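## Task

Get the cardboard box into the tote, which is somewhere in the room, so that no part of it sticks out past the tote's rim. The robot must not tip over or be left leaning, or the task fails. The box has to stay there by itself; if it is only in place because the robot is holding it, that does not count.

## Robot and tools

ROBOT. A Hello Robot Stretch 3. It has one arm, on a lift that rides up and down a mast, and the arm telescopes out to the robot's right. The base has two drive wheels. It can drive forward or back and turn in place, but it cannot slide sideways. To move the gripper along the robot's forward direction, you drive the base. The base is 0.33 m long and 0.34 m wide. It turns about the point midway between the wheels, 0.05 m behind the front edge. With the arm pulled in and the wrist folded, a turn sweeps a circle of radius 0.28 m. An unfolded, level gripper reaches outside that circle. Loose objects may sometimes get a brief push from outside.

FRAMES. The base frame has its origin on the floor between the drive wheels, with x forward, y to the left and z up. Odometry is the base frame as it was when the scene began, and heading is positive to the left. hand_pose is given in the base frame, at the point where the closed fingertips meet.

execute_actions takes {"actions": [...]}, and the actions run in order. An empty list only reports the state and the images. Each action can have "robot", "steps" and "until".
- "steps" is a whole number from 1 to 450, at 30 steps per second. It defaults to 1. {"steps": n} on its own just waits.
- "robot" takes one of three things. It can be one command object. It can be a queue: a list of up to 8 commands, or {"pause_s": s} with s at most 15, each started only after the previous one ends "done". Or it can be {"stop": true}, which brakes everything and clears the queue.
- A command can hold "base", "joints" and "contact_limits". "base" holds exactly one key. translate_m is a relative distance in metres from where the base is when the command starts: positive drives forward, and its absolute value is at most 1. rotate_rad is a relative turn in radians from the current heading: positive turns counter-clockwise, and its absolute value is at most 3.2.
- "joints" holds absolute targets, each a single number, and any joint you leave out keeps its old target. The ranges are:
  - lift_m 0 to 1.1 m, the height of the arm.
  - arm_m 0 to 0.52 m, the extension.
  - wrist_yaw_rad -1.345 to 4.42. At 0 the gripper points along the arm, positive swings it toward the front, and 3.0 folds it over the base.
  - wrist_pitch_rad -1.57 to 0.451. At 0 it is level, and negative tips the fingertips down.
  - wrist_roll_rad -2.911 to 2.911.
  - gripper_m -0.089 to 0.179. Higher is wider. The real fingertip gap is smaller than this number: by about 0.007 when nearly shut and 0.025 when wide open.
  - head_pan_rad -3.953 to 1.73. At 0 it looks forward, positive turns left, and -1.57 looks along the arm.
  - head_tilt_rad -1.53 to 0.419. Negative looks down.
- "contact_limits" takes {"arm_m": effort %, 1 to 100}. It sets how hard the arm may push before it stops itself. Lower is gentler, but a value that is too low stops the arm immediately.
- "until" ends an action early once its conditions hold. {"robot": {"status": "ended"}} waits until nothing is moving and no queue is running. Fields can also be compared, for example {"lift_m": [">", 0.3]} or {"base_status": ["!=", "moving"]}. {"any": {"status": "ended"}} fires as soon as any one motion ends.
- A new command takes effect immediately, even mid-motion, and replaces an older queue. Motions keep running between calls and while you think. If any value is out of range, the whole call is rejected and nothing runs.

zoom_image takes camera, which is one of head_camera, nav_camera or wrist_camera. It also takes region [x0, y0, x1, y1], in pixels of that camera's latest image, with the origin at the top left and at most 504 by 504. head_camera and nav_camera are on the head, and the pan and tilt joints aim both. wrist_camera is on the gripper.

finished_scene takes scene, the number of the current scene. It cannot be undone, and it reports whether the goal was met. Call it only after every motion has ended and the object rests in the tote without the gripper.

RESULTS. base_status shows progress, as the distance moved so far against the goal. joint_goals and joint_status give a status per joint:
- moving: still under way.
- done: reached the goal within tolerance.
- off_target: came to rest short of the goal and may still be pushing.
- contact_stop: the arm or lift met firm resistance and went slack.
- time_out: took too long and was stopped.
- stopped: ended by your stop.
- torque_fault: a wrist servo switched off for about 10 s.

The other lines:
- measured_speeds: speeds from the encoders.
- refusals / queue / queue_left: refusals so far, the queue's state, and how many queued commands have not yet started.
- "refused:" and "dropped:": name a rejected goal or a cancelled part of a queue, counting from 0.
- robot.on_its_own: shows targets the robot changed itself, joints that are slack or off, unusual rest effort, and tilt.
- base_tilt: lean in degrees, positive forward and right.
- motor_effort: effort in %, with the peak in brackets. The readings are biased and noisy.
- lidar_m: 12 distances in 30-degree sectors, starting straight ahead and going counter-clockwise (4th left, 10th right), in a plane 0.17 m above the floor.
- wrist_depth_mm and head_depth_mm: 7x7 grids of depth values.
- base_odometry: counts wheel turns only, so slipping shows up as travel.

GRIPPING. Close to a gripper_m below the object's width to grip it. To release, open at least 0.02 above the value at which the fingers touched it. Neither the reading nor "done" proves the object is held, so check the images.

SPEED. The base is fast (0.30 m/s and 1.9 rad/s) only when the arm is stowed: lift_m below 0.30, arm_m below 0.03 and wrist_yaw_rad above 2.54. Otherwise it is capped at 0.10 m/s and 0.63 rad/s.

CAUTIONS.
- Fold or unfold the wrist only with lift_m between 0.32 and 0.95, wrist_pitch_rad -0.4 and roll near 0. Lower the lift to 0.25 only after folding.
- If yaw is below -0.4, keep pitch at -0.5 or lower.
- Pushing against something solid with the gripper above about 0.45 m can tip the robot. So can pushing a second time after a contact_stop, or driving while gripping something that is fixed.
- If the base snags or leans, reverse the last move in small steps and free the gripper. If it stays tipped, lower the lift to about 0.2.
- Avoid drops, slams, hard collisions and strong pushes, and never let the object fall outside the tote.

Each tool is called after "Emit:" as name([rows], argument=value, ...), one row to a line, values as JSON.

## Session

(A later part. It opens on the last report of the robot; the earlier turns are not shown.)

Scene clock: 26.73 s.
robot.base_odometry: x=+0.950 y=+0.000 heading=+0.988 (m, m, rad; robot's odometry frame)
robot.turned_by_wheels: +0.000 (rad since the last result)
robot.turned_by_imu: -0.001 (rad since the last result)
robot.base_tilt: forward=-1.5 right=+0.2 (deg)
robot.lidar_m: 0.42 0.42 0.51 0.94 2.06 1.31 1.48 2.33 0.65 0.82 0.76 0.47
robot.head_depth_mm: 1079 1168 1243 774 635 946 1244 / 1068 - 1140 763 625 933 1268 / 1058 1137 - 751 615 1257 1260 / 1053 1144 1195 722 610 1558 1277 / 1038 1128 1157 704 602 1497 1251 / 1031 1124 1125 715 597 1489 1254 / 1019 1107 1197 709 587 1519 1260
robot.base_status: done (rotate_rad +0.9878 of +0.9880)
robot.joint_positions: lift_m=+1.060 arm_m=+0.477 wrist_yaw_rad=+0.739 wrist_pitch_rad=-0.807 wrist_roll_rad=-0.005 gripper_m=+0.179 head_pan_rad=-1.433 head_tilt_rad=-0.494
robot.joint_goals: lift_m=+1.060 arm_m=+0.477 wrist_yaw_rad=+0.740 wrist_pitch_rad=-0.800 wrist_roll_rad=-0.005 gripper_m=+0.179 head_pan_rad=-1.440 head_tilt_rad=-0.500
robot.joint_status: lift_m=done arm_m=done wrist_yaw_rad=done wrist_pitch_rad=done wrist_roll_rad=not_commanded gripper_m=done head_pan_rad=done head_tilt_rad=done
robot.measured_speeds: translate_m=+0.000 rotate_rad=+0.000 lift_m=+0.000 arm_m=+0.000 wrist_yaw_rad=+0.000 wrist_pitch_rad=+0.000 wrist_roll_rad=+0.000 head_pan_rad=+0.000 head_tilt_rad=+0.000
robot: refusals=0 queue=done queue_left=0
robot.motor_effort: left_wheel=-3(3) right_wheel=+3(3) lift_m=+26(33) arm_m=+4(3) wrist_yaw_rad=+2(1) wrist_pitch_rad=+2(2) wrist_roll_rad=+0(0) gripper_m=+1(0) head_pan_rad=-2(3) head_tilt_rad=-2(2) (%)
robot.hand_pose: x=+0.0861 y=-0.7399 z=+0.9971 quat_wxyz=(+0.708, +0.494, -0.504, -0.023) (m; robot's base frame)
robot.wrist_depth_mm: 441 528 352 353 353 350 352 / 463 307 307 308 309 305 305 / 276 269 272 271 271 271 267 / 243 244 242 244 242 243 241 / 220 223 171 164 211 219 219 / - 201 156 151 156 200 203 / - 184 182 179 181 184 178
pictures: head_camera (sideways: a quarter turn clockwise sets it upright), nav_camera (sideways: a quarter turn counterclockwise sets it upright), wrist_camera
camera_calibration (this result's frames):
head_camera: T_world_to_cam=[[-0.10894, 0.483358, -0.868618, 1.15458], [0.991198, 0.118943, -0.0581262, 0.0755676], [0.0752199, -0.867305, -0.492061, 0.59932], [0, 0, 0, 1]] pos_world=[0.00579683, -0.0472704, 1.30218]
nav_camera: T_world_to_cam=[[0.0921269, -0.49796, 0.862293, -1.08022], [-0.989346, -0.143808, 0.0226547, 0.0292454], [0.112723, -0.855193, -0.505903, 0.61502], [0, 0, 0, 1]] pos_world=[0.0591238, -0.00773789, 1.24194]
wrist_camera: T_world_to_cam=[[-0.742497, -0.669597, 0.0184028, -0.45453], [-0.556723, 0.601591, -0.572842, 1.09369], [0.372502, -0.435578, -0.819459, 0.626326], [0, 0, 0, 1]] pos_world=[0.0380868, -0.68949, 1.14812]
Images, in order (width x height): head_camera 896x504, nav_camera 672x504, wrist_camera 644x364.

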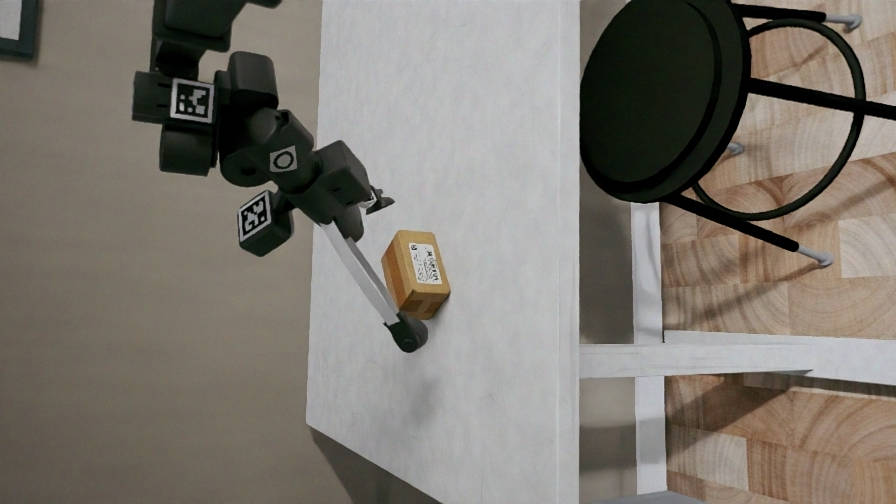

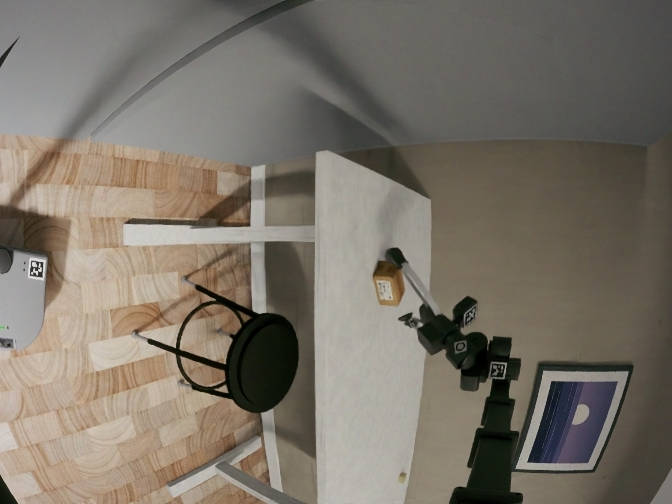

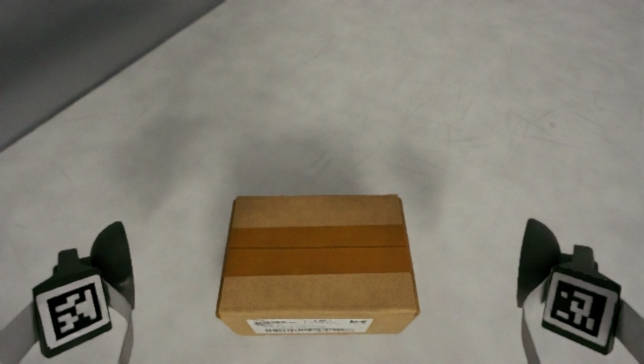

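Emit:
execute_actions([
  {"robot": [{"joints": {"arm_m": 0.473, "lift_m": 1.034}}, {"joints": {"gripper_m": 0.04}}], "steps": 450, "until": {"robot": {"status": "ended"}}},
])

Scene clock: 29.37 s.
robot.base_odometry: x=+0.950 y=+0.000 heading=+0.988 (m, m, rad; robot's odometry frame)
robot.turned_by_wheels: +0.000 (rad since the last result)
robot.turned_by_imu: +0.000 (rad since the last result)
robot.base_tilt: forward=-1.5 right=+0.3 (deg)
robot.lidar_m: 0.42 0.42 0.50 0.94 2.07 1.32 1.47 2.34 0.66 0.83 0.76 0.47
robot.head_depth_mm: 1075 1152 1167 774 631 950 1251 / 1070 1133 1055 761 626 937 1274 / 1067 1143 - 746 615 1257 1261 / 1050 1144 1182 724 610 1553 1290 / 1037 1126 1149 717 602 1499 1251 / 1033 1125 1126 721 596 1492 1233 / 1027 1102 1202 709 588 1525 1258
robot.base_status: done (rotate_rad +0.9879 of +0.9880)
robot.joint_positions: lift_m=+1.034 arm_m=+0.473 wrist_yaw_rad=+0.739 wrist_pitch_rad=-0.807 wrist_roll_rad=-0.005 gripper_m=+0.042 head_pan_rad=-1.433 head_tilt_rad=-0.494
robot.joint_goals: lift_m=+1.034 arm_m=+0.473 wrist_yaw_rad=+0.740 wrist_pitch_rad=-0.800 wrist_roll_rad=-0.005 gripper_m=+0.040 head_pan_rad=-1.440 head_tilt_rad=-0.500
robot.joint_status: lift_m=done arm_m=done wrist_yaw_rad=done wrist_pitch_rad=done wrist_roll_rad=not_commanded gripper_m=done head_pan_rad=done head_tilt_rad=done
robot.measured_speeds: translate_m=+0.000 rotate_rad=+0.000 lift_m=+0.000 arm_m=+0.000 wrist_yaw_rad=+0.000 wrist_pitch_rad=+0.000 wrist_roll_rad=+0.000 head_pan_rad=+0.000 head_tilt_rad=+0.000
robot: refusals=0 queue=done queue_left=0
robot.motor_effort: left_wheel=-3(3) right_wheel=+3(2) lift_m=+26(28) arm_m=-4(8) wrist_yaw_rad=+1(1) wrist_pitch_rad=+2(2) wrist_roll_rad=+0(0) gripper_m=-36(97) head_pan_rad=-2(2) head_tilt_rad=-2(3) (%)
robot.hand_pose: x=+0.0861 y=-0.7366 z=+0.9711 quat_wxyz=(+0.708, +0.494, -0.504, -0.023) (m; robot's base frame)
robot.wrist_depth_mm: 441 477 307 308 307 306 304 / 436 268 267 268 266 265 266 / 235 236 237 235 236 234 235 / 210 210 204 149 156 210 210 / 191 190 136 135 135 190 189 / 174 175 128 128 128 177 173 / 161 158 160 161 160 157 160
pictures: head_camera (sideways: a quarter turn clockwise sets it upright), nav_camera (sideways: a quarter turn counterclockwise sets it upright), wrist_camera
camera_calibration (this result's frames):
head_camera: T_world_to_cam=[[-0.10894, 0.483358, -0.868618, 1.15458], [0.991198, 0.118943, -0.0581262, 0.0755676], [0.07522, -0.867305, -0.492061, 0.59932], [0, 0, 0, 1]] pos_world=[0.00579684, -0.0472704, 1.30218]
nav_camera: T_world_to_cam=[[0.092127, -0.49796, 0.862293, -1.08022], [-0.989346, -0.143808, 0.0226547, 0.0292454], [0.112723, -0.855193, -0.505903, 0.61502], [0, 0, 0, 1]] pos_world=[0.0591238, -0.00773788, 1.24194]
wrist_camera: T_world_to_cam=[[-0.742285, -0.669832, 0.0184001, -0.45197], [-0.556941, 0.601449, -0.572778, 1.07663], [0.372599, -0.435413, -0.819504, 0.606615], [0, 0, 0, 1]] pos_world=[0.0381056, -0.686155, 1.12211]
Images, in order (width x height): head_camera 896x504, nav_camera 672x504, wrist_camera 644x364.

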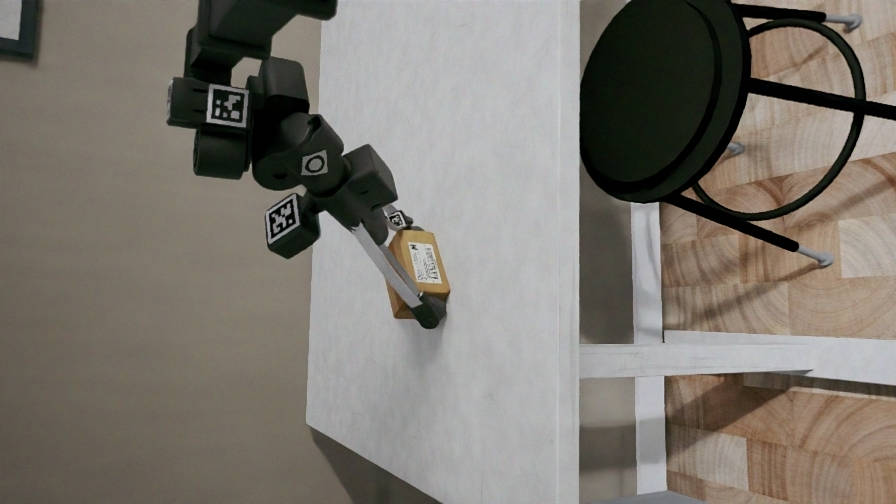

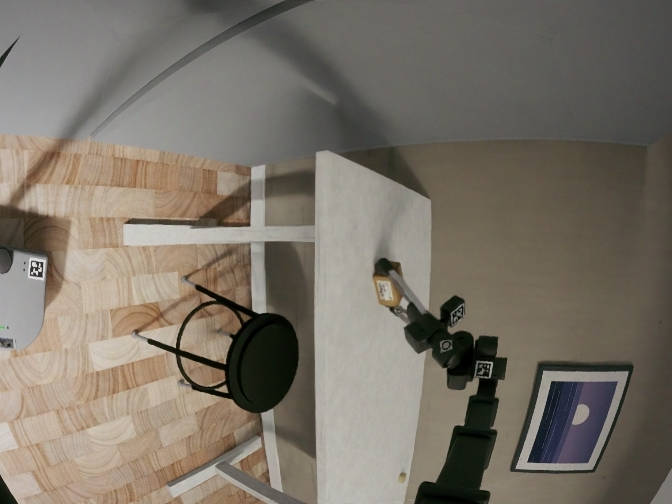

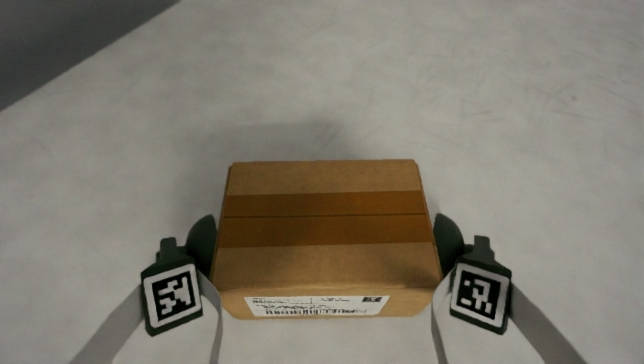

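Emit:
execute_actions([
  {"robot": [{"joints": {"lift_m": 1.075}}], "steps": 450, "until": {"robot": {"status": "ended"}}},
])

Scene clock: 30.57 s.
robot.base_odometry: x=+0.950 y=+0.000 heading=+0.988 (m, m, rad; robot's odometry frame)
robot.turned_by_wheels: +0.000 (rad since the last result)
robot.turned_by_imu: +0.000 (rad since the last result)
robot.base_tilt: forward=-1.5 right=+0.3 (deg)
robot.lidar_m: 0.42 0.42 0.51 0.94 2.07 1.32 1.48 2.33 0.66 0.83 0.76 0.47
robot.head_depth_mm: 1082 1206 1246 772 632 947 1256 / 1070 - 1187 763 625 935 1268 / 1057 1137 - 750 617 1257 1259 / 1048 1136 1194 710 608 1566 1288 / 1039 1130 1152 709 603 1507 1249 / 1030 1118 1129 717 592 1473 1246 / 1021 1115 1200 709 590 1511 1250
robot.base_status: done (rotate_rad +0.9879 of +0.9880)
robot.joint_positions: lift_m=+1.075 arm_m=+0.473 wrist_yaw_rad=+0.739 wrist_pitch_rad=-0.813 wrist_roll_rad=-0.005 gripper_m=+0.045 head_pan_rad=-1.433 head_tilt_rad=-0.494
robot.joint_goals: lift_m=+1.075 arm_m=+0.473 wrist_yaw_rad=+0.740 wrist_pitch_rad=-0.800 wrist_roll_rad=-0.005 gripper_m=+0.043 head_pan_rad=-1.440 head_tilt_rad=-0.500
robot.joint_status: lift_m=done arm_m=done wrist_yaw_rad=done wrist_pitch_rad=done wrist_roll_rad=not_commanded gripper_m=done head_pan_rad=done head_tilt_rad=done
robot.measured_speeds: translate_m=+0.000 rotate_rad=+0.000 lift_m=+0.000 arm_m=+0.000 wrist_yaw_rad=+0.000 wrist_pitch_rad=+0.000 wrist_roll_rad=+0.000 head_pan_rad=+0.000 head_tilt_rad=+0.000
robot: refusals=0 queue=done queue_left=0
robot.motor_effort: left_wheel=-3(4) right_wheel=+2(2) lift_m=+33(34) arm_m=-4(4) wrist_yaw_rad=+1(1) wrist_pitch_rad=+4(4) wrist_roll_rad=+0(0) gripper_m=-24(29) head_pan_rad=-2(2) head_tilt_rad=-2(3) (%)
robot.hand_pose: x=+0.0852 y=-0.7356 z=+1.0108 quat_wxyz=(+0.708, +0.495, -0.502, -0.025) (m; robot's base frame)
robot.wrist_depth_mm: 444 534 377 374 370 377 372 / 472 334 323 324 327 324 324 / 462 289 290 288 285 284 287 / 260 258 248 150 156 257 257 / 234 235 136 136 135 233 232 / 214 218 128 128 128 217 213 / 197 195 195 193 197 193 196
pictures: head_camera (sideways: a quarter turn clockwise sets it upright), nav_camera (sideways: a quarter turn counterclockwise sets it upright), wrist_camera
camera_calibration (this result's frames):
head_camera: T_world_to_cam=[[-0.10894, 0.483358, -0.868618, 1.15458], [0.991198, 0.118943, -0.0581262, 0.0755676], [0.07522, -0.867305, -0.492061, 0.59932], [0, 0, 0, 1]] pos_world=[0.00579684, -0.0472704, 1.30218]
nav_camera: T_world_to_cam=[[0.092127, -0.49796, 0.862293, -1.08022], [-0.989346, -0.143808, 0.0226547, 0.0292454], [0.112723, -0.855193, -0.505903, 0.61502], [0, 0, 0, 1]] pos_world=[0.0591238, -0.00773788, 1.24194]
wrist_camera: T_world_to_cam=[[-0.742202, -0.669923, 0.0184347, -0.452816], [-0.559474, 0.604224, -0.567365, 1.09505], [0.368952, -0.431413, -0.82326, 0.646942], [0, 0, 0, 1]] pos_world=[0.0378791, -0.685906, 1.16224]
Images, in order (width x height): head_camera 896x504, nav_camera 672x504, wrist_camera 644x364.

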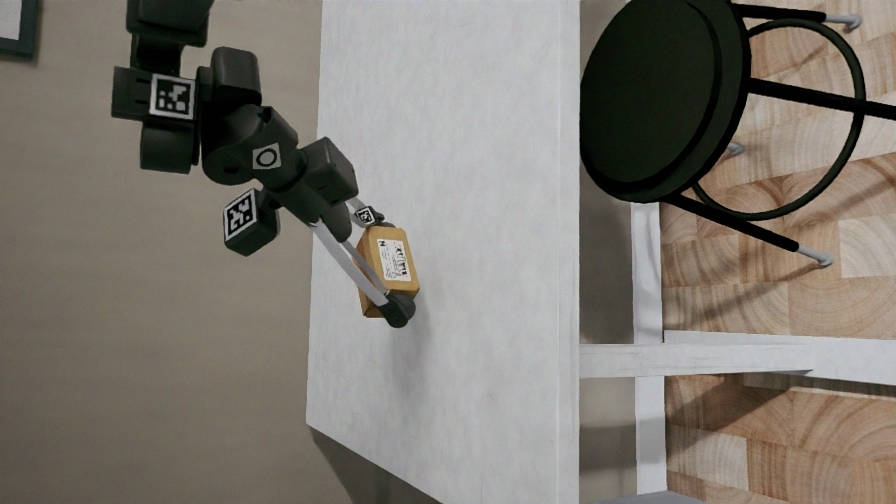

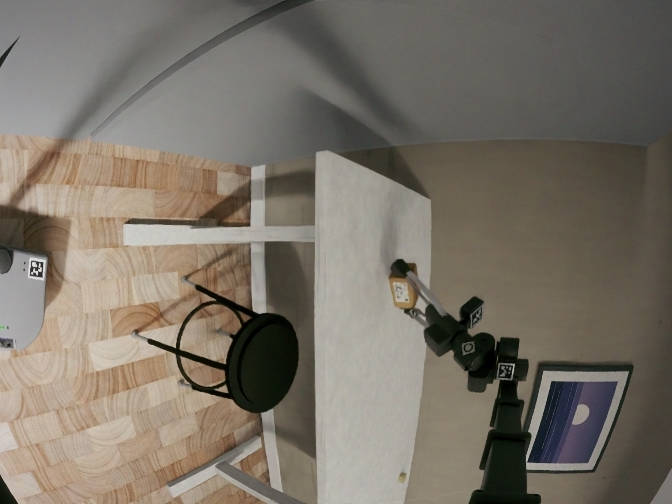

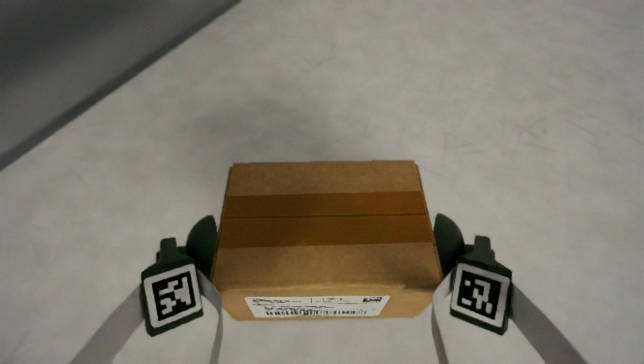

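Emit:
execute_actions([
  {"robot": {"joints": {"arm_m": 0.0, "wrist_pitch_rad": -0.4, "head_pan_rad": -0.3, "head_tilt_rad": -0.6}}, "steps": 30},
  {"robot": {"base": {"rotate_rad": -2.99}}, "steps": 200, "until": {"robot": {"arm_m": ["<", 0.08]}}},
  {"robot": {"joints": {"lift_m": 0.285}}, "steps": 200, "until": {"robot": {"lift_m": ["<", 0.9]}}},
  {"robot": {"joints": {"wrist_yaw_rad": 2.65}}, "steps": 200, "until": {"robot": {"base_status": ["!=", "moving"]}}},
])

Scene clock: 37.47 s.
robot.base_odometry: x=+0.950 y=+0.000 heading=-2.002 (m, m, rad; robot's odometry frame)
robot.turned_by_wheels: -2.990 (rad since the last result)
robot.turned_by_imu: -2.964 (rad since the last result)
robot.base_tilt: forward=-1.5 right=+0.3 (deg)
robot.lidar_m: 2.70 1.42 0.66 0.83 0.62 0.44 0.42 0.43 0.57 1.40 1.70 1.31
robot.head_depth_mm: 2739 1928 1442 1681 1819 1467 1237 / 2615 1850 1371 1596 1746 1471 1243 / 2536 1807 1363 1517 1673 1456 1222 / 2444 2601 1668 1812 1733 1440 1216 / 2349 2573 2832 2262 1744 1426 1215 / 2250 2504 2720 2218 1735 1419 1200 / 2162 2416 2651 2205 1727 1409 1192
robot.base_status: done (rotate_rad -2.9898 of -2.9900)
robot.joint_positions: lift_m=+0.737 arm_m=+0.002 wrist_yaw_rad=+2.598 wrist_pitch_rad=-0.430 wrist_roll_rad=-0.005 gripper_m=+0.057 head_pan_rad=-0.307 head_tilt_rad=-0.593
robot.joint_goals: lift_m=+0.285 arm_m=+0.000 wrist_yaw_rad=+2.650 wrist_pitch_rad=-0.400 wrist_roll_rad=-0.005 gripper_m=+0.056 head_pan_rad=-0.300 head_tilt_rad=-0.600
robot.joint_status: lift_m=moving arm_m=moving wrist_yaw_rad=moving wrist_pitch_rad=moving wrist_roll_rad=not_commanded gripper_m=done head_pan_rad=done head_tilt_rad=done
robot.measured_speeds: translate_m=+0.000 rotate_rad=+0.000 lift_m=-0.110 arm_m=+0.000 wrist_yaw_rad=+0.590 wrist_pitch_rad=+0.000 wrist_roll_rad=+0.000 head_pan_rad=+0.000 head_tilt_rad=+0.000
robot: refusals=0 queue=running queue_left=0
robot.on_its_own: gripper_m is held at +0.056, not at your +0.040, by its stall guard, which is not easing now
robot.motor_effort: left_wheel=+5(10) right_wheel=-3(8) lift_m=+28(32) arm_m=-3(1) wrist_yaw_rad=+0(4) wrist_pitch_rad=+10(9) wrist_roll_rad=+0(0) gripper_m=-20(24) head_pan_rad=+2(29) head_tilt_rad=-3(13) (%)
robot.hand_pose: x=+0.0940 y=+0.0434 z=+0.7473 quat_wxyz=(+0.331, +0.704, -0.039, +0.627) (m; robot's base frame)
robot.wrist_depth_mm: - - - - - - - / - - - - - - - / - - 934 - - - - / - - - 150 157 - - / - - 137 135 136 - - / - - 128 128 128 - - / - 892 949 923 926 904 919
pictures: head_camera (sideways: a quarter turn clockwise sets it upright), nav_camera (sideways: a quarter turn counterclockwise sets it upright), wrist_camera
camera_calibration (this result's frames):
head_camera: T_world_to_cam=[[-0.56234, 0.134612, -0.815876, 1.08857], [0.313381, 0.947754, -0.0596266, 0.081648], [0.765223, -0.289211, -0.575145, 0.703208], [0, 0, 0, 1]] pos_world=[0.0484504, -0.020542, 1.29745]
nav_camera: T_world_to_cam=[[0.567643, -0.155865, 0.808386, -1.01283], [-0.293576, -0.955685, 0.0218807, 0.0260117], [0.769152, -0.249743, -0.588246, 0.718146], [0, 0, 0, 1]] pos_world=[0.0301975, 0.0463462, 1.24063]
wrist_camera: T_world_to_cam=[[0.850183, -0.526263, 0.0153741, -0.0731639], [-0.279178, -0.475388, -0.834305, 0.699779], [0.446373, 0.70502, -0.551088, 0.502862], [0, 0, 0, 1]] pos_world=[0.0331017, -0.0603647, 0.862075]
Images, in order (width x height): head_camera 896x504, nav_camera 672x504, wrist_camera 644x364.

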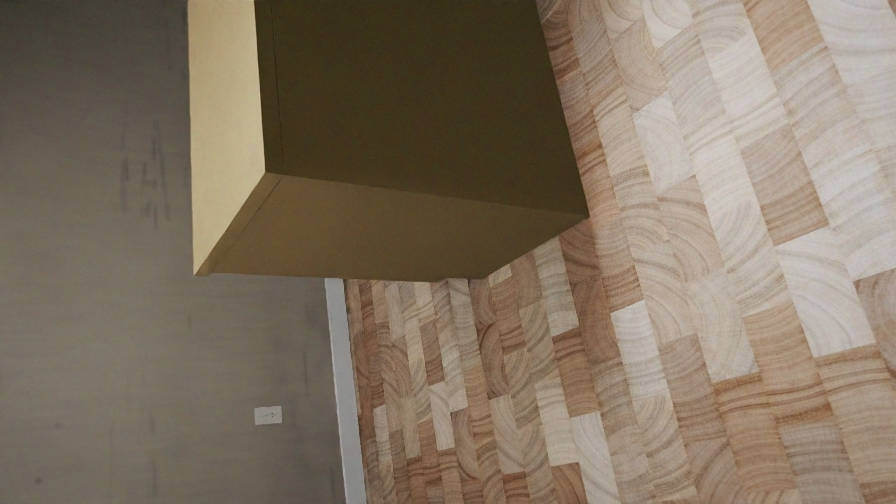

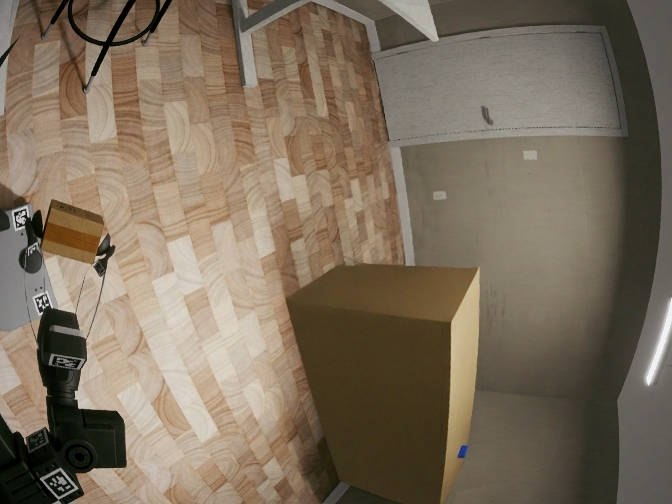

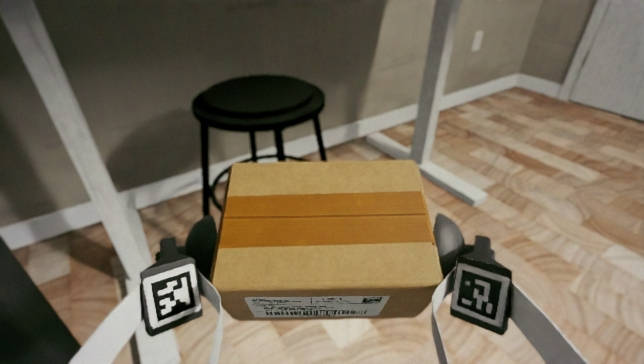

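Emit:
execute_actions([
  {"robot": {"base": {"translate_m": 1.0}, "joints": {"head_pan_rad": -1.4, "head_tilt_rad": -0.6}}, "steps": 200, "until": {"robot": {"lift_m": ["<", 0.292]}}},
  {"robot": {"base": {"translate_m": 1.0}}, "steps": 300, "until": {"robot": {"translate_m": [">", 0.75]}}},
  {"robot": {"base": {"translate_m": 1.0}}, "steps": 300, "until": {"robot": {"status": "ended"}}},
])

Scene clock: 48.97 s.
robot.base_odometry: x=+0.060 y=-1.934 heading=-2.002 (m, m, rad; robot's odometry frame)
robot.turned_by_wheels: +0.000 (rad since the last result)
robot.turned_by_imu: +0.006 (rad since the last result)
robot.base_tilt: forward=-1.5 right=+0.3 (deg)
robot.lidar_m: 0.59 0.57 0.77 1.37 1.41 1.29 2.56 0.83 0.70 1.44 0.87 0.62
robot.head_depth_mm: 1935 2051 1668 1531 1410 1362 1212 / 1968 2156 2357 2242 1806 1466 1236 / 1980 2186 2397 2316 1773 1457 1229 / 1993 2203 2467 2284 1778 1433 1217 / 2030 2215 2450 2231 1711 1425 1215 / 1608 1734 1859 1982 1672 1426 1203 / 1221 1291 1356 1438 1529 1401 1192
robot.base_status: done (translate_m +1.0000 of +1.0000)
robot.joint_positions: lift_m=+0.285 arm_m=+0.002 wrist_yaw_rad=+2.648 wrist_pitch_rad=-0.430 wrist_roll_rad=-0.005 gripper_m=+0.057 head_pan_rad=-1.393 head_tilt_rad=-0.593
robot.joint_goals: lift_m=+0.285 arm_m=+0.000 wrist_yaw_rad=+2.650 wrist_pitch_rad=-0.400 wrist_roll_rad=-0.005 gripper_m=+0.056 head_pan_rad=-1.400 head_tilt_rad=-0.600
robot.joint_status: lift_m=done arm_m=done wrist_yaw_rad=done wrist_pitch_rad=done wrist_roll_rad=not_commanded gripper_m=done head_pan_rad=done head_tilt_rad=done
robot.measured_speeds: translate_m=+0.000 rotate_rad=+0.000 lift_m=+0.000 arm_m=+0.000 wrist_yaw_rad=+0.000 wrist_pitch_rad=+0.000 wrist_roll_rad=+0.000 head_pan_rad=+0.000 head_tilt_rad=+0.000
robot: refusals=0 queue=done queue_left=0
robot.on_its_own: gripper_m is held at +0.056, not at your +0.040, by its stall guard, which is not easing now
robot.motor_effort: left_wheel=+4(16) right_wheel=-2(3) lift_m=+27(27) arm_m=-4(3) wrist_yaw_rad=+1(1) wrist_pitch_rad=+9(9) wrist_roll_rad=+0(0) gripper_m=-18(19) head_pan_rad=-3(31) head_tilt_rad=-3(2) (%)
robot.hand_pose: x=+0.0843 y=+0.0490 z=+0.2951 quat_wxyz=(+0.315, +0.705, -0.021, +0.635) (m; robot's base frame)
robot.wrist_depth_mm: - - - - 715 543 419 / - - - - 743 572 451 / 976 977 - 969 809 588 484 / 758 748 692 151 158 624 506 / 622 616 136 136 136 599 517 / - 522 129 128 128 525 496 / - - 433 429 435 431 441
pictures: head_camera (sideways: a quarter turn clockwise sets it upright), nav_camera (sideways: a quarter turn counterclockwise sets it upright), wrist_camera
camera_calibration (this result's frames):
head_camera: T_world_to_cam=[[-0.143039, 0.56045, -0.815742, 1.08584], [0.984574, 0.164493, -0.0596294, 0.0775574], [0.100765, -0.811688, -0.575334, 0.707507], [0, 0, 0, 1]] pos_world=[0.00766476, -0.0470424, 1.29744]
nav_camera: T_world_to_cam=[[0.126707, -0.575046, 0.80825, -1.00996], [-0.982362, -0.185705, 0.0218786, 0.030216], [0.137515, -0.796766, -0.588433, 0.722243], [0, 0, 0, 1]] pos_world=[0.0583333, 0.000295631, 1.24063]
wrist_camera: T_world_to_cam=[[0.875489, -0.482993, 0.0153733, -0.0592966], [-0.254999, -0.488775, -0.834311, 0.321032], [0.41048, 0.72651, -0.55108, 0.25604], [0, 0, 0, 1]] pos_world=[0.0286769, -0.0577431, 0.40985]
Images, in order (width x height): head_camera 896x504, nav_camera 672x504, wrist_camera 644x364.

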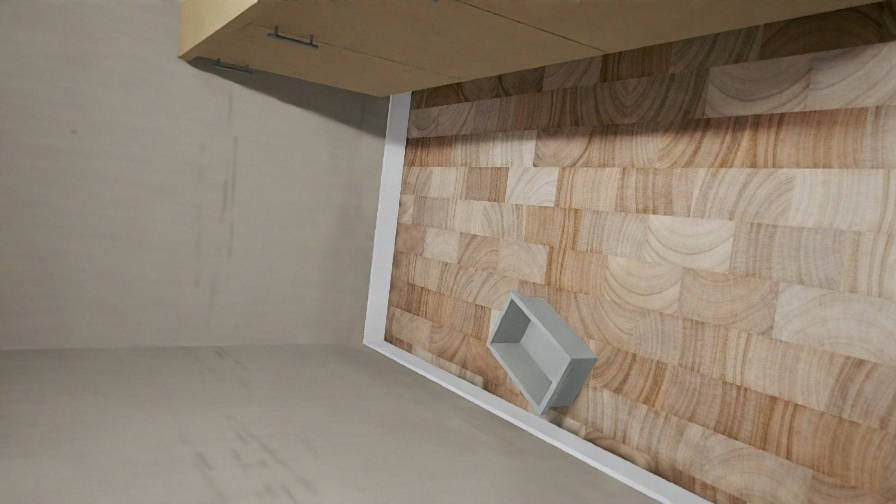

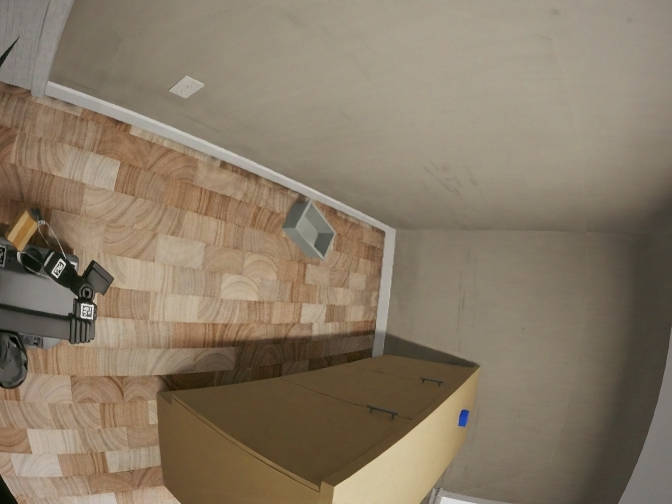

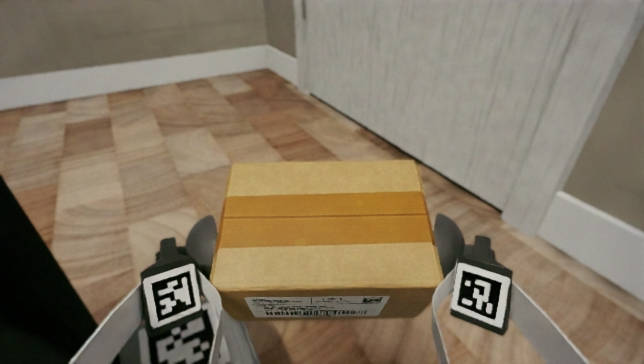

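Found the tote. Zoom.

Emit:
zoom_image(camera="head_camera", region=[470, 280, 620, 430])

Region (470, 280, 620, 430) of head_camera's 896x504 image, scaled by 3.360, with more detail than that image has.

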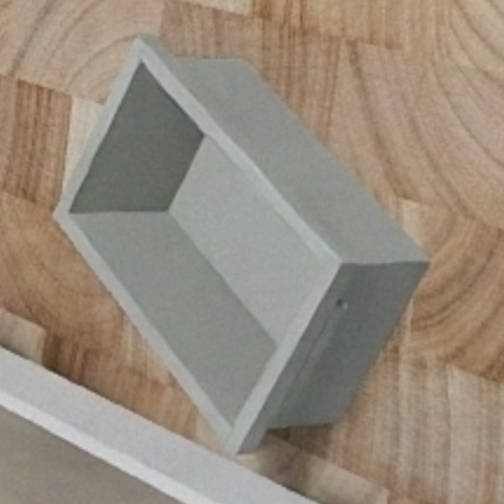

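Emit:
execute_actions([
  {"robot": [{"base": {"rotate_rad": -1.343}, "joints": {"head_pan_rad": -1.35, "head_tilt_rad": -1.0}}, {"base": {"translate_m": 0.72}}, {"base": {"rotate_rad": 1.625}}, {"joints": {"lift_m": 0.33}}, {"joints": {"wrist_yaw_rad": 0.92, "arm_m": 0.3}}], "steps": 450, "until": {"robot": {"status": "ended"}}},
])

Scene clock: 62.63 s.
robot.base_odometry: x=-0.645 y=-1.789 heading=-1.720 (m, m, rad; robot's odometry frame)
robot.turned_by_wheels: +0.282 (rad since the last result)
robot.turned_by_imu: +0.279 (rad since the last result)
robot.base_tilt: forward=-1.4 right=+0.3 (deg)
robot.lidar_m: 0.45 0.51 0.87 2.08 2.39 0.56 0.56 0.65 1.10 0.92 0.52 0.45
robot.head_depth_mm: 1467 1674 1804 1553 1378 1235 1106 / 1528 1803 1797 1550 1362 1221 1110 / 1251 1625 1763 1528 1326 1230 - / 961 1177 1530 1524 1320 1194 - / 780 922 1115 1317 1322 1187 1096 / 662 754 881 1059 1263 1183 1076 / 570 641 730 847 1007 1142 1068
robot.base_status: done (rotate_rad +1.6249 of +1.6250)
robot.joint_positions: lift_m=+0.330 arm_m=+0.300 wrist_yaw_rad=+0.920 wrist_pitch_rad=-0.430 wrist_roll_rad=-0.005 gripper_m=+0.057 head_pan_rad=-1.356 head_tilt_rad=-0.988
robot.joint_goals: lift_m=+0.330 arm_m=+0.300 wrist_yaw_rad=+0.920 wrist_pitch_rad=-0.400 wrist_roll_rad=-0.005 gripper_m=+0.056 head_pan_rad=-1.350 head_tilt_rad=-1.000
robot.joint_status: lift_m=done arm_m=done wrist_yaw_rad=done wrist_pitch_rad=done wrist_roll_rad=not_commanded gripper_m=done head_pan_rad=done head_tilt_rad=done
robot.measured_speeds: translate_m=+0.000 rotate_rad=+0.000 lift_m=+0.000 arm_m=+0.000 wrist_yaw_rad=+0.000 wrist_pitch_rad=+0.000 wrist_roll_rad=+0.000 head_pan_rad=+0.000 head_tilt_rad=+0.000
robot: refusals=0 queue=done queue_left=0
robot.on_its_own: gripper_m is held at +0.056, not at your +0.040, by its stall guard, which is not easing now
robot.motor_effort: left_wheel=-3(16) right_wheel=+2(10) lift_m=+33(35) arm_m=+4(5) wrist_yaw_rad=+0(1) wrist_pitch_rad=+9(9) wrist_roll_rad=+0(0) gripper_m=-19(20) head_pan_rad=+2(7) head_tilt_rad=-5(26) (%)
robot.hand_pose: x=+0.1559 y=-0.5797 z=+0.3399 quat_wxyz=(+0.688, +0.442, -0.550, +0.173) (m; robot's base frame)
robot.wrist_depth_mm: 200 215 235 263 293 333 387 / 212 230 255 283 323 374 440 / 228 247 275 310 358 422 513 / 244 268 281 151 157 489 602 / 266 292 136 136 135 562 644 / 290 308 128 129 128 585 557 / 311 370 397 444 358 352 490
pictures: head_camera (sideways: a quarter turn clockwise sets it upright), nav_camera (sideways: a quarter turn counterclockwise sets it upright), wrist_camera
camera_calibration (this result's frames):
head_camera: T_world_to_cam=[[-0.220744, 0.818337, -0.530657, 0.714815], [0.972833, 0.223659, -0.0597713, 0.0777827], [0.0697732, -0.529435, -0.845477, 1.05902], [0, 0, 0, 1]] pos_world=[0.00822982, -0.0416732, 1.27935]
nav_camera: T_world_to_cam=[[0.204153, -0.829835, 0.519323, -0.633938], [-0.97329, -0.228968, 0.0167417, 0.0368584], [0.105015, -0.50887, -0.854414, 1.06834], [0, 0, 0, 1]] pos_world=[0.0531016, 0.0260233, 1.24141]
wrist_camera: T_world_to_cam=[[-0.614086, -0.789089, 0.0153681, -0.371531], [-0.442783, 0.328334, -0.83435, 0.572354], [0.653331, -0.519168, -0.55102, -0.0519546], [0, 0, 0, 1]] pos_world=[0.0592201, -0.508068, 0.454626]
Images, in order (width x height): head_camera 896x504, nav_camera 672x504, wrist_camera 644x364.

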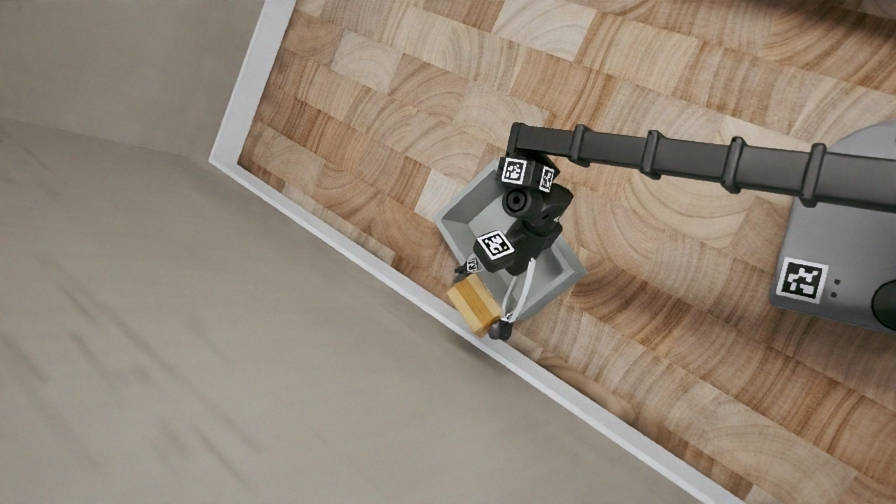

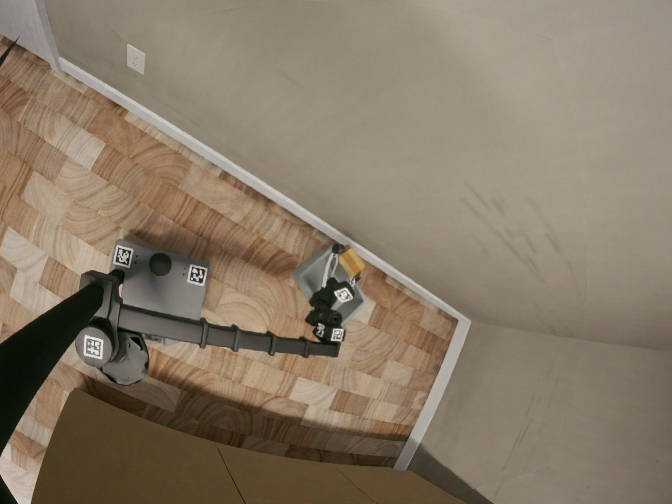

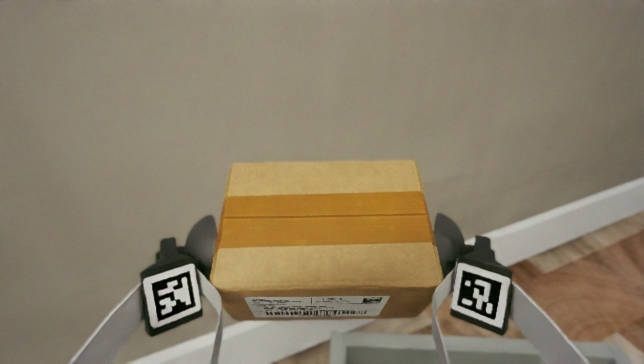

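Emit:
execute_actions([
  {"robot": {"joints": {"wrist_pitch_rad": -0.85, "arm_m": 0.39, "lift_m": 0.27}}, "steps": 450, "until": {"robot": {"status": "ended"}}},
])

Scene clock: 64.43 s.
robot.base_odometry: x=-0.645 y=-1.789 heading=-1.720 (m, m, rad; robot's odometry frame)
robot.turned_by_wheels: +0.000 (rad since the last result)
robot.turned_by_imu: +0.000 (rad since the last result)
robot.base_tilt: forward=-1.5 right=+0.4 (deg)
robot.lidar_m: 0.45 0.51 0.87 2.08 2.38 0.56 0.56 0.64 1.10 0.92 0.52 0.45
robot.head_depth_mm: 1482 1711 1795 1570 1368 1220 1117 / 1530 1803 1783 1551 1354 1215 1105 / 1246 1633 1768 1555 1349 1213 - / 964 1172 1511 1537 1304 1198 - / 783 919 1113 1343 1335 1192 1097 / 659 754 879 1060 1261 1188 1071 / 571 640 728 847 1006 1146 1073
robot.base_status: done (rotate_rad +1.6249 of +1.6250)
robot.joint_positions: lift_m=+0.270 arm_m=+0.390 wrist_yaw_rad=+0.920 wrist_pitch_rad=-0.862 wrist_roll_rad=-0.005 gripper_m=+0.057 head_pan_rad=-1.356 head_tilt_rad=-0.988
robot.joint_goals: lift_m=+0.270 arm_m=+0.390 wrist_yaw_rad=+0.920 wrist_pitch_rad=-0.850 wrist_roll_rad=-0.005 gripper_m=+0.056 head_pan_rad=-1.350 head_tilt_rad=-1.000
robot.joint_status: lift_m=done arm_m=done wrist_yaw_rad=done wrist_pitch_rad=done wrist_roll_rad=not_commanded gripper_m=done head_pan_rad=done head_tilt_rad=done
robot.measured_speeds: translate_m=+0.000 rotate_rad=+0.000 lift_m=+0.000 arm_m=+0.000 wrist_yaw_rad=+0.000 wrist_pitch_rad=+0.000 wrist_roll_rad=+0.000 head_pan_rad=+0.000 head_tilt_rad=+0.000
robot: refusals=0 queue=done queue_left=0
robot.on_its_own: gripper_m is held at +0.056, not at your +0.040, by its stall guard, which is not easing now
robot.motor_effort: left_wheel=-3(3) right_wheel=+3(3) lift_m=+27(33) arm_m=+4(7) wrist_yaw_rad=+0(1) wrist_pitch_rad=+4(9) wrist_roll_rad=+0(0) gripper_m=-20(20) head_pan_rad=+2(2) head_tilt_rad=-5(5) (%)
robot.hand_pose: x=+0.0967 y=-0.6247 z=+0.1986 quat_wxyz=(+0.708, +0.550, -0.442, +0.022) (m; robot's base frame)
robot.wrist_depth_mm: 221 239 270 304 344 408 463 / 248 273 308 354 404 484 508 / 280 311 351 413 452 460 457 / 311 349 285 150 157 294 297 / 363 382 136 135 135 350 282 / 353 361 128 128 128 347 266 / 327 325 279 321 323 318 251
pictures: head_camera (sideways: a quarter turn clockwise sets it upright), nav_camera (sideways: a quarter turn counterclockwise sets it upright), wrist_camera
camera_calibration (this result's frames):
head_camera: T_world_to_cam=[[-0.220744, 0.818337, -0.530657, 0.714815], [0.972833, 0.223659, -0.0597713, 0.0777827], [0.0697732, -0.529435, -0.845477, 1.05902], [0, 0, 0, 1]] pos_world=[0.00822982, -0.0416732, 1.27935]
nav_camera: T_world_to_cam=[[0.204153, -0.829835, 0.519323, -0.633938], [-0.97329, -0.228968, 0.0167417, 0.0368584], [0.105015, -0.50887, -0.854414, 1.06834], [0, 0, 0, 1]] pos_world=[0.0531016, 0.0260233, 1.24141]
wrist_camera: T_world_to_cam=[[-0.608441, -0.79338, 0.0186389, -0.445136], [-0.680488, 0.509491, -0.526645, 0.518006], [0.408333, -0.333116, -0.849881, 0.0847935], [0, 0, 0, 1]] pos_world=[0.0470338, -0.588836, 0.353167]
Images, in order (width x height): head_camera 896x504, nav_camera 672x504, wrist_camera 644x364.

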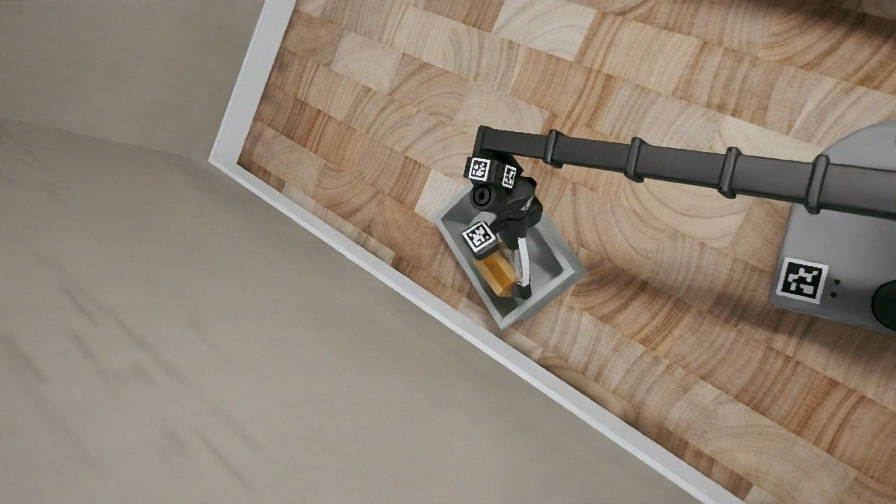

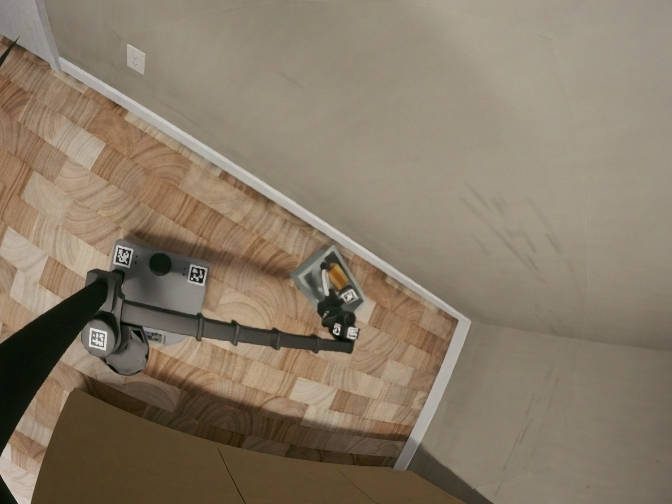

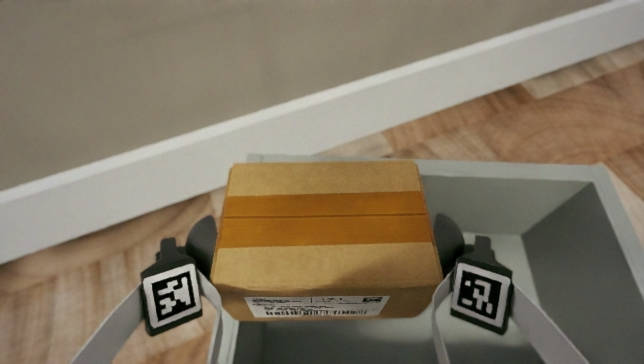

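Emit:
execute_actions([
  {"robot": [{"joints": {"arm_m": 0.46, "lift_m": 0.23}}, {"joints": {"lift_m": 0.14}}], "steps": 450, "until": {"robot": {"status": "ended"}}},
])

Scene clock: 67.97 s.
robot.base_odometry: x=-0.645 y=-1.789 heading=-1.720 (m, m, rad; robot's odometry frame)
robot.turned_by_wheels: +0.000 (rad since the last result)
robot.turned_by_imu: -0.001 (rad since the last result)
robot.base_tilt: forward=-1.4 right=+0.3 (deg)
robot.lidar_m: 0.45 0.51 0.87 2.08 2.39 0.56 0.56 0.65 1.10 0.92 0.52 0.45
robot.head_depth_mm: 1476 1702 1791 1561 1368 1226 1111 / 1524 1790 1778 1548 1363 1231 1111 / 1244 1616 1760 1547 1344 1215 - / 965 1185 1521 1519 1306 1199 - / 784 922 1111 1363 1329 1190 1098 / 662 755 887 1054 1257 1184 1077 / 571 640 728 845 1013 1151 1074
robot.base_status: done (rotate_rad +1.6249 of +1.6250)
robot.joint_positions: lift_m=+0.140 arm_m=+0.460 wrist_yaw_rad=+0.920 wrist_pitch_rad=-0.863 wrist_roll_rad=-0.005 gripper_m=+0.057 head_pan_rad=-1.356 head_tilt_rad=-0.988
robot.joint_goals: lift_m=+0.140 arm_m=+0.460 wrist_yaw_rad=+0.920 wrist_pitch_rad=-0.850 wrist_roll_rad=-0.005 gripper_m=+0.056 head_pan_rad=-1.350 head_tilt_rad=-1.000
robot.joint_status: lift_m=done arm_m=done wrist_yaw_rad=done wrist_pitch_rad=done wrist_roll_rad=not_commanded gripper_m=done head_pan_rad=done head_tilt_rad=done
robot.measured_speeds: translate_m=+0.000 rotate_rad=+0.000 lift_m=+0.000 arm_m=+0.000 wrist_yaw_rad=+0.000 wrist_pitch_rad=+0.000 wrist_roll_rad=+0.000 head_pan_rad=+0.000 head_tilt_rad=+0.000
robot: refusals=0 queue=done queue_left=0
robot.on_its_own: gripper_m is held at +0.056, not at your +0.040, by its stall guard, which is not easing now
robot.motor_effort: left_wheel=-3(3) right_wheel=+2(2) lift_m=+27(29) arm_m=+4(4) wrist_yaw_rad=+0(0) wrist_pitch_rad=+4(4) wrist_roll_rad=+0(0) gripper_m=-20(19) head_pan_rad=+2(2) head_tilt_rad=-4(5) (%)
robot.hand_pose: x=+0.0966 y=-0.6946 z=+0.0685 quat_wxyz=(+0.708, +0.550, -0.442, +0.021) (m; robot's base frame)
robot.wrist_depth_mm: 206 220 235 265 303 343 360 / 153 152 149 149 148 148 149 / 141 169 168 165 161 158 155 / 141 193 192 150 156 198 185 / 142 194 136 136 135 234 200 / 144 173 128 128 128 222 198 / 140 199 202 200 202 199 188
pictures: head_camera (sideways: a quarter turn clockwise sets it upright), nav_camera (sideways: a quarter turn counterclockwise sets it upright), wrist_camera
camera_calibration (this result's frames):
head_camera: T_world_to_cam=[[-0.220744, 0.818337, -0.530657, 0.714815], [0.972833, 0.223659, -0.0597713, 0.0777827], [0.0697733, -0.529435, -0.845477, 1.05902], [0, 0, 0, 1]] pos_world=[0.00822983, -0.0416732, 1.27935]
nav_camera: T_world_to_cam=[[0.204153, -0.829834, 0.519323, -0.633938], [-0.97329, -0.228968, 0.0167417, 0.0368584], [0.105015, -0.50887, -0.854414, 1.06834], [0, 0, 0, 1]] pos_world=[0.0531016, 0.0260233, 1.24141]
wrist_camera: T_world_to_cam=[[-0.608435, -0.793385, 0.0186411, -0.498258], [-0.680724, 0.509675, -0.526161, 0.485184], [0.407947, -0.332824, -0.85018, -0.048755], [0, 0, 0, 1]] pos_world=[0.0470084, -0.658823, 0.223123]
Images, in order (width x height): head_camera 896x504, nav_camera 672x504, wrist_camera 644x364.

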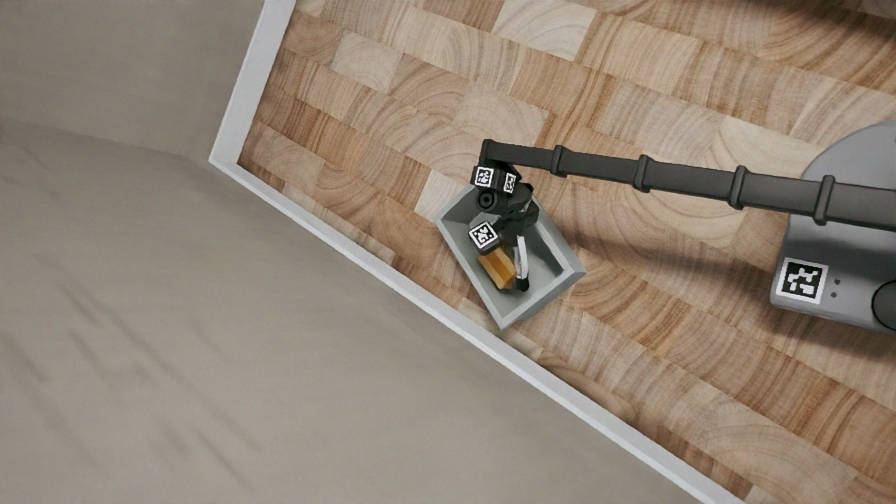

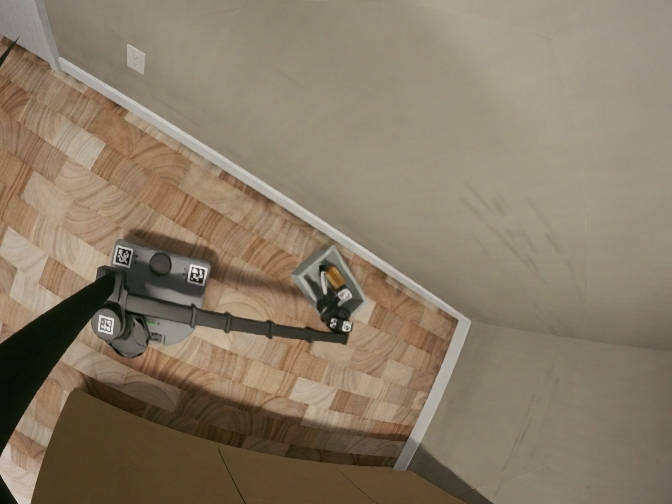

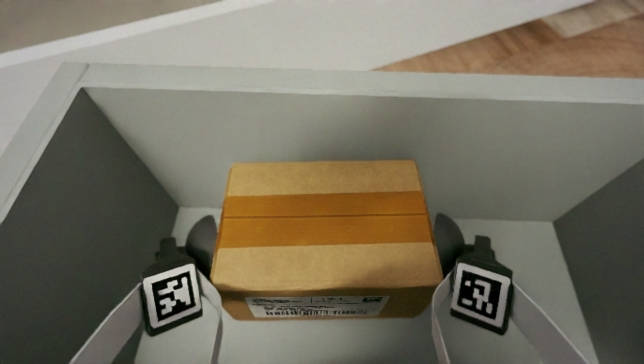

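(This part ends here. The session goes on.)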